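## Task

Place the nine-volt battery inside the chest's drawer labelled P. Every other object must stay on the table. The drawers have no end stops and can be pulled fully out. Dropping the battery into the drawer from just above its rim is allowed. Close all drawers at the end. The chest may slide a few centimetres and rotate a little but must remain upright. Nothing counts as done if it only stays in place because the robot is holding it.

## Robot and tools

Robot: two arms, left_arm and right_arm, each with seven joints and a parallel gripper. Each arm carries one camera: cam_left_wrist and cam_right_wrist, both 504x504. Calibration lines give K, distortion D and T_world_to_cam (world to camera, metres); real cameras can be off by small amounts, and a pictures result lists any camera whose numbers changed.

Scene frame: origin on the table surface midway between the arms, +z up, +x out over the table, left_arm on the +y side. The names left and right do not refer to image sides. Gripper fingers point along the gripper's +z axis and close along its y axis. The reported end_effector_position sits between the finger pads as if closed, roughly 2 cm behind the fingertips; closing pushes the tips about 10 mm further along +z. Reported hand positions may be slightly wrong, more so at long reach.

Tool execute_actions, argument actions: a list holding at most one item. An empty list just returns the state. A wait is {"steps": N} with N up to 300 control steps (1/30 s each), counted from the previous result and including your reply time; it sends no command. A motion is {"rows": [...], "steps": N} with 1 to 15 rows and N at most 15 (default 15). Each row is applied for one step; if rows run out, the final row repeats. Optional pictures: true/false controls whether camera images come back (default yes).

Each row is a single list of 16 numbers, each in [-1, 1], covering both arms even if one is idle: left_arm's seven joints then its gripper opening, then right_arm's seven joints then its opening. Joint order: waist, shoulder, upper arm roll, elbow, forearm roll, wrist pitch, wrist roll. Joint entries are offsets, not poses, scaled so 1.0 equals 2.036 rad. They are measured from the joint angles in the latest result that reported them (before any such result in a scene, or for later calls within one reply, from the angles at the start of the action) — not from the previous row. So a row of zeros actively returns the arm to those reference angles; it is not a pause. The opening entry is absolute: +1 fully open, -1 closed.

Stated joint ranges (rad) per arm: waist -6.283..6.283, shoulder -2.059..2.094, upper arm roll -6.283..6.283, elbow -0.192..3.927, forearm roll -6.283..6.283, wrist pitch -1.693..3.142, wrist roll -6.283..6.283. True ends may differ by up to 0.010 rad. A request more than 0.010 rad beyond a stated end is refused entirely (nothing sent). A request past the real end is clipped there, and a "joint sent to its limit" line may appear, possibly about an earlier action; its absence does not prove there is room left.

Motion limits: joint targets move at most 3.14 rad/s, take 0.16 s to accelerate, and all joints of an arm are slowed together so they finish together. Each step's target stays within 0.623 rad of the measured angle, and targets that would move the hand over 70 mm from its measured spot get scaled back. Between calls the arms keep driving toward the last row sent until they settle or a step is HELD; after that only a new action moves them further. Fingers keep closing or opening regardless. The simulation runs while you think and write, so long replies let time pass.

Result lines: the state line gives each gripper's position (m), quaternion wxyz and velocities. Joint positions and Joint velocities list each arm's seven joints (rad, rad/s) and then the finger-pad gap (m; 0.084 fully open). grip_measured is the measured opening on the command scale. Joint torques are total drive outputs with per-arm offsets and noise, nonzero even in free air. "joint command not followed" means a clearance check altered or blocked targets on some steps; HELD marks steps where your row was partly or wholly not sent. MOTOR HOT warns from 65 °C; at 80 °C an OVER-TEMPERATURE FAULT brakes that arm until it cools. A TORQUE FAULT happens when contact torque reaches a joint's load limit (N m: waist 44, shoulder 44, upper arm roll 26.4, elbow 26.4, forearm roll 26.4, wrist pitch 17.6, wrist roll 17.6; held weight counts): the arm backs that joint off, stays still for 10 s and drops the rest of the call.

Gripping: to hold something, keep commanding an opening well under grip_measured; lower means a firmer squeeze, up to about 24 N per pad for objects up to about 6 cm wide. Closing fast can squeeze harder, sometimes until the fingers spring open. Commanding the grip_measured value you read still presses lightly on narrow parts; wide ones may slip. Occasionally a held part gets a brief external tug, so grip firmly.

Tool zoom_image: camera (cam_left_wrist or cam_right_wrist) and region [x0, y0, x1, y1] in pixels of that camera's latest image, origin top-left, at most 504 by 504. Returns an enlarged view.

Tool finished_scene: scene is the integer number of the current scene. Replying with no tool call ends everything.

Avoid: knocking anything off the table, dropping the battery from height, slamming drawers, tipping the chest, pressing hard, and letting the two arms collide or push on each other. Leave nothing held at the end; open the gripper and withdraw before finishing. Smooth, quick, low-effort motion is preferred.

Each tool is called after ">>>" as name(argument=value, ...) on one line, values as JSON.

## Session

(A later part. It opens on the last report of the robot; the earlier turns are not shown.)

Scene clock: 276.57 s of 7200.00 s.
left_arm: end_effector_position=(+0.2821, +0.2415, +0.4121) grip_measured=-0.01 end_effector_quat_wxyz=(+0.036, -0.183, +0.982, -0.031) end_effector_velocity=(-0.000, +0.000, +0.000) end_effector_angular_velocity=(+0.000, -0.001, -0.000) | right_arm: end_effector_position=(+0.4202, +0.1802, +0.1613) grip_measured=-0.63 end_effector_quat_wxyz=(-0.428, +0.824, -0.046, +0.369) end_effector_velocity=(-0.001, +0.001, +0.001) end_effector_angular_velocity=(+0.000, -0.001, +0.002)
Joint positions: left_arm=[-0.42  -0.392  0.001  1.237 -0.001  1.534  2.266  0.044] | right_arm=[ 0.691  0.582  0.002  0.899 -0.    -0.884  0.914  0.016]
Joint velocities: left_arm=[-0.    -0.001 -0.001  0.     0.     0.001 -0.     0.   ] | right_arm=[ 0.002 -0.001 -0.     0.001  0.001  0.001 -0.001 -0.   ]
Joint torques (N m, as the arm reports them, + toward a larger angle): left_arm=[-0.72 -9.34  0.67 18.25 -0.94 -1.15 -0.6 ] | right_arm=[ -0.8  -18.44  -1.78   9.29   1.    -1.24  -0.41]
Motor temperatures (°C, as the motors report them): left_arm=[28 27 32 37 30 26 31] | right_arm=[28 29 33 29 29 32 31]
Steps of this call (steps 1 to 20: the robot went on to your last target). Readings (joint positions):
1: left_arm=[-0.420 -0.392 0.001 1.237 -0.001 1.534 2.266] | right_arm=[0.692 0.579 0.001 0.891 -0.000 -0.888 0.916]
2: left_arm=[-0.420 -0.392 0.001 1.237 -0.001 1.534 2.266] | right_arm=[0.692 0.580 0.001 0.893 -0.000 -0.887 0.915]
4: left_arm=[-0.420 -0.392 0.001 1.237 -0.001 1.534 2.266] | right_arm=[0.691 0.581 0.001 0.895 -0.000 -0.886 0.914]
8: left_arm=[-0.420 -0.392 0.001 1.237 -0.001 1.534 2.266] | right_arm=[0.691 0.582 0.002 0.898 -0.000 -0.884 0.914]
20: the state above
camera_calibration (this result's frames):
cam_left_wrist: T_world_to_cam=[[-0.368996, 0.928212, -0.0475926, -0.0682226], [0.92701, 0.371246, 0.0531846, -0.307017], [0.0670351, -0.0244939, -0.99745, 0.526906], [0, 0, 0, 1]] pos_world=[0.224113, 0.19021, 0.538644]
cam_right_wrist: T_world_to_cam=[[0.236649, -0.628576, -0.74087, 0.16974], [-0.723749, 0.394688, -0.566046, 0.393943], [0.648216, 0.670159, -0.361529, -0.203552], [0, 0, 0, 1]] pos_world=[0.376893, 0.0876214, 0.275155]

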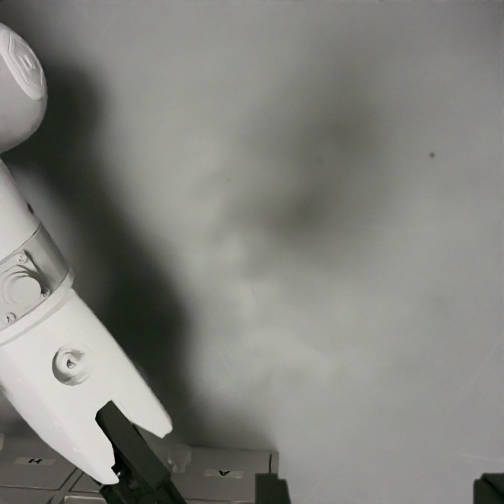

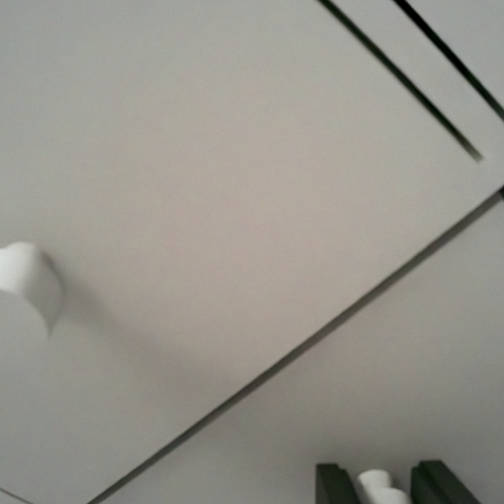

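Closed. Release and retreat to the pre-pose.

>>> execute_actions(actions=[{"rows":[[0,0,0,0,0,0,0,0,0,0,0,0,0,0,0,-0.5],[0,0,0,0,0,0,0,0,0,0,0,0,0,0,0,-0.3],[0,0,0,0,0,0,0,0,0,0,0,0,0,0,0,-0.1],[0,0,0,0,0,0,0,0,0,0,0,0,0,0,0,0.1],[0,0,0,0,0,0,0,0,0,0,0,0,0,0,0,0.1],[0,0,0,0,0,0,0,0,0,0,0,0,0,0,0,0.1],[0,0,0,0,0,0,0,0,0,0,0,0,0,0,0,0.1],[0,0,0,0,0,0,0,0,0,0,0,0,0,0,0,0.1],[0,0,0,0,0,0,0,0,0,-0.121,0,-0.16,0,-0.038,0,0.1]],"steps":15}], pictures=false)

>>> execute_actions(actions=[{"steps":20}])

Scene clock: 281.60 s of 7200.00 s.
left_arm: end_effector_position=(+0.2821, +0.2415, +0.4121) grip_measured=-0.01 end_effector_quat_wxyz=(+0.036, -0.183, +0.982, -0.031) end_effector_velocity=(+0.000, -0.000, +0.000) end_effector_angular_velocity=(+0.000, -0.000, -0.000) | right_arm: end_effector_position=(+0.3913, +0.1493, +0.1787) grip_measured=+0.09 end_effector_quat_wxyz=(-0.427, +0.824, -0.046, +0.369) end_effector_velocity=(-0.231, -0.239, +0.136) end_effector_angular_velocity=(+0.015, -0.015, +0.000)
Joint positions: left_arm=[-0.42  -0.392  0.001  1.237 -0.001  1.534  2.266  0.044] | right_arm=[ 0.69   0.453  0.001  0.728 -0.    -0.925  0.914  0.048]
Joint velocities: left_arm=[-0.     0.001 -0.     0.001  0.    -0.     0.     0.   ] | right_arm=[ 0.    -1.017 -0.    -1.304 -0.    -0.308  0.001  0.   ]
Joint torques (N m, as the arm reports them, + toward a larger angle): left_arm=[-0.82 -9.24  0.77 18.22 -0.9  -1.01 -0.7 ] | right_arm=[  0.87 -17.05  -0.26  10.47  -0.06  -1.78  -0.28]
Motor temperatures (°C, as the motors report them): left_arm=[28 27 32 37 30 26 31] | right_arm=[28 30 33 29 29 32 31]
Steps of this call (steps 1 to 15: the robot went on to your last target; steps 16 to 90: nothing new was sent; then 1.53 s passed at rest; steps 91 to 105: all 15 steps of this action). Readings (joint positions):
91: left_arm=[-0.420 -0.392 0.001 1.237 -0.001 1.534 2.266] | right_arm=[0.690 0.582 0.001 0.899 -0.000 -0.884 0.914]
92: left_arm=[-0.420 -0.392 0.001 1.237 -0.001 1.534 2.266] | right_arm=[0.690 0.582 0.001 0.899 -0.000 -0.884 0.914]
94: left_arm=[-0.420 -0.392 0.001 1.237 -0.001 1.534 2.266] | right_arm=[0.689 0.583 -0.001 0.898 0.001 -0.882 0.913]
98: left_arm=[-0.420 -0.392 0.001 1.237 -0.001 1.534 2.266] | right_arm=[0.689 0.584 -0.001 0.898 0.001 -0.883 0.913]
105: the state above

Scene clock: 282.27 s of 7200.00 s.
left_arm: end_effector_position=(+0.2821, +0.2415, +0.4121) grip_measured=-0.01 end_effector_quat_wxyz=(+0.036, -0.183, +0.982, -0.031) end_effector_velocity=(+0.000, +0.000, -0.001) end_effector_angular_velocity=(+0.001, +0.002, +0.001) | right_arm: end_effector_position=(+0.3623, +0.1204, +0.1908) grip_measured=+0.09 end_effector_quat_wxyz=(-0.427, +0.825, -0.046, +0.368) end_effector_velocity=(-0.001, +0.000, +0.001) end_effector_angular_velocity=(+0.002, -0.002, +0.002)
Joint positions: left_arm=[-0.42  -0.392  0.001  1.237 -0.001  1.534  2.266  0.044] | right_arm=[ 0.691  0.336  0.002  0.574 -0.    -0.961  0.914  0.048]
Joint velocities: left_arm=[-0.     0.001  0.001  0.     0.     0.001 -0.    -0.   ] | right_arm=[ 0.001 -0.004 -0.    -0.003 -0.    -0.002  0.001  0.   ]
Joint torques (N m, as the arm reports them, + toward a larger angle): left_arm=[-0.66 -9.25  0.64 18.28 -0.91 -1.13 -0.62] | right_arm=[  0.84 -16.74  -0.29   9.63  -0.05  -2.17  -0.16]
Motor temperatures (°C, as the motors report them): left_arm=[28 27 32 37 30 26 31] | right_arm=[28 30 33 29 29 32 31]
Steps of this call (steps 1 to 20: the robot went on to your last target). Readings (joint positions):
1: left_arm=[-0.420 -0.392 0.001 1.237 -0.001 1.534 2.266] | right_arm=[0.690 0.421 0.001 0.687 -0.000 -0.935 0.914]
2: left_arm=[-0.420 -0.392 0.001 1.237 -0.001 1.534 2.266] | right_arm=[0.690 0.395 0.001 0.653 -0.000 -0.943 0.914]
4: left_arm=[-0.420 -0.392 0.001 1.237 -0.001 1.534 2.266] | right_arm=[0.690 0.364 0.001 0.611 -0.000 -0.952 0.914]
8: left_arm=[-0.420 -0.392 0.001 1.237 -0.001 1.534 2.266] | right_arm=[0.690 0.344 0.002 0.584 -0.000 -0.959 0.914]
20: the state above
camera_calibration (this result's frames):
cam_left_wrist: T_world_to_cam=[[-0.368997, 0.928211, -0.0475926, -0.0682225], [0.92701, 0.371246, 0.0531846, -0.307017], [0.0670351, -0.0244939, -0.99745, 0.526906], [0, 0, 0, 1]] pos_world=[0.224113, 0.19021, 0.538644]
cam_right_wrist: T_world_to_cam=[[0.235835, -0.629845, -0.740052, 0.167973], [-0.72453, 0.393555, -0.565836, 0.392748], [0.64764, 0.669634, -0.363527, -0.114649], [0, 0, 0, 1]] pos_world=[0.319195, 0.0280017, 0.304862]

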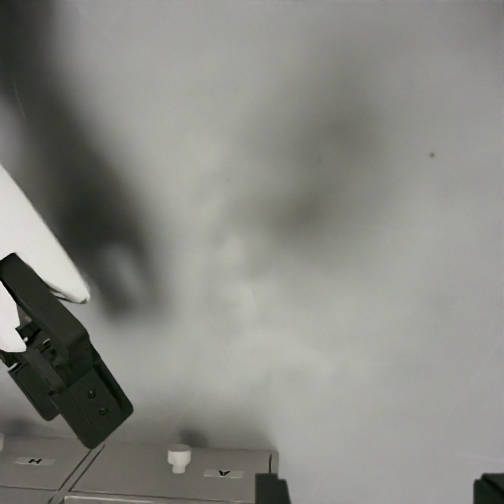

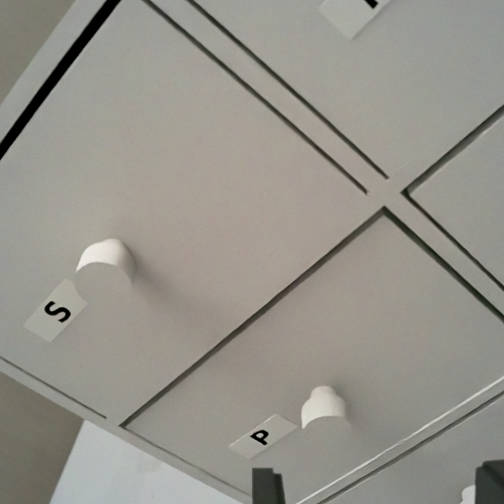

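>>> finished_scene(scene=1)

The scene is finished: the task was done.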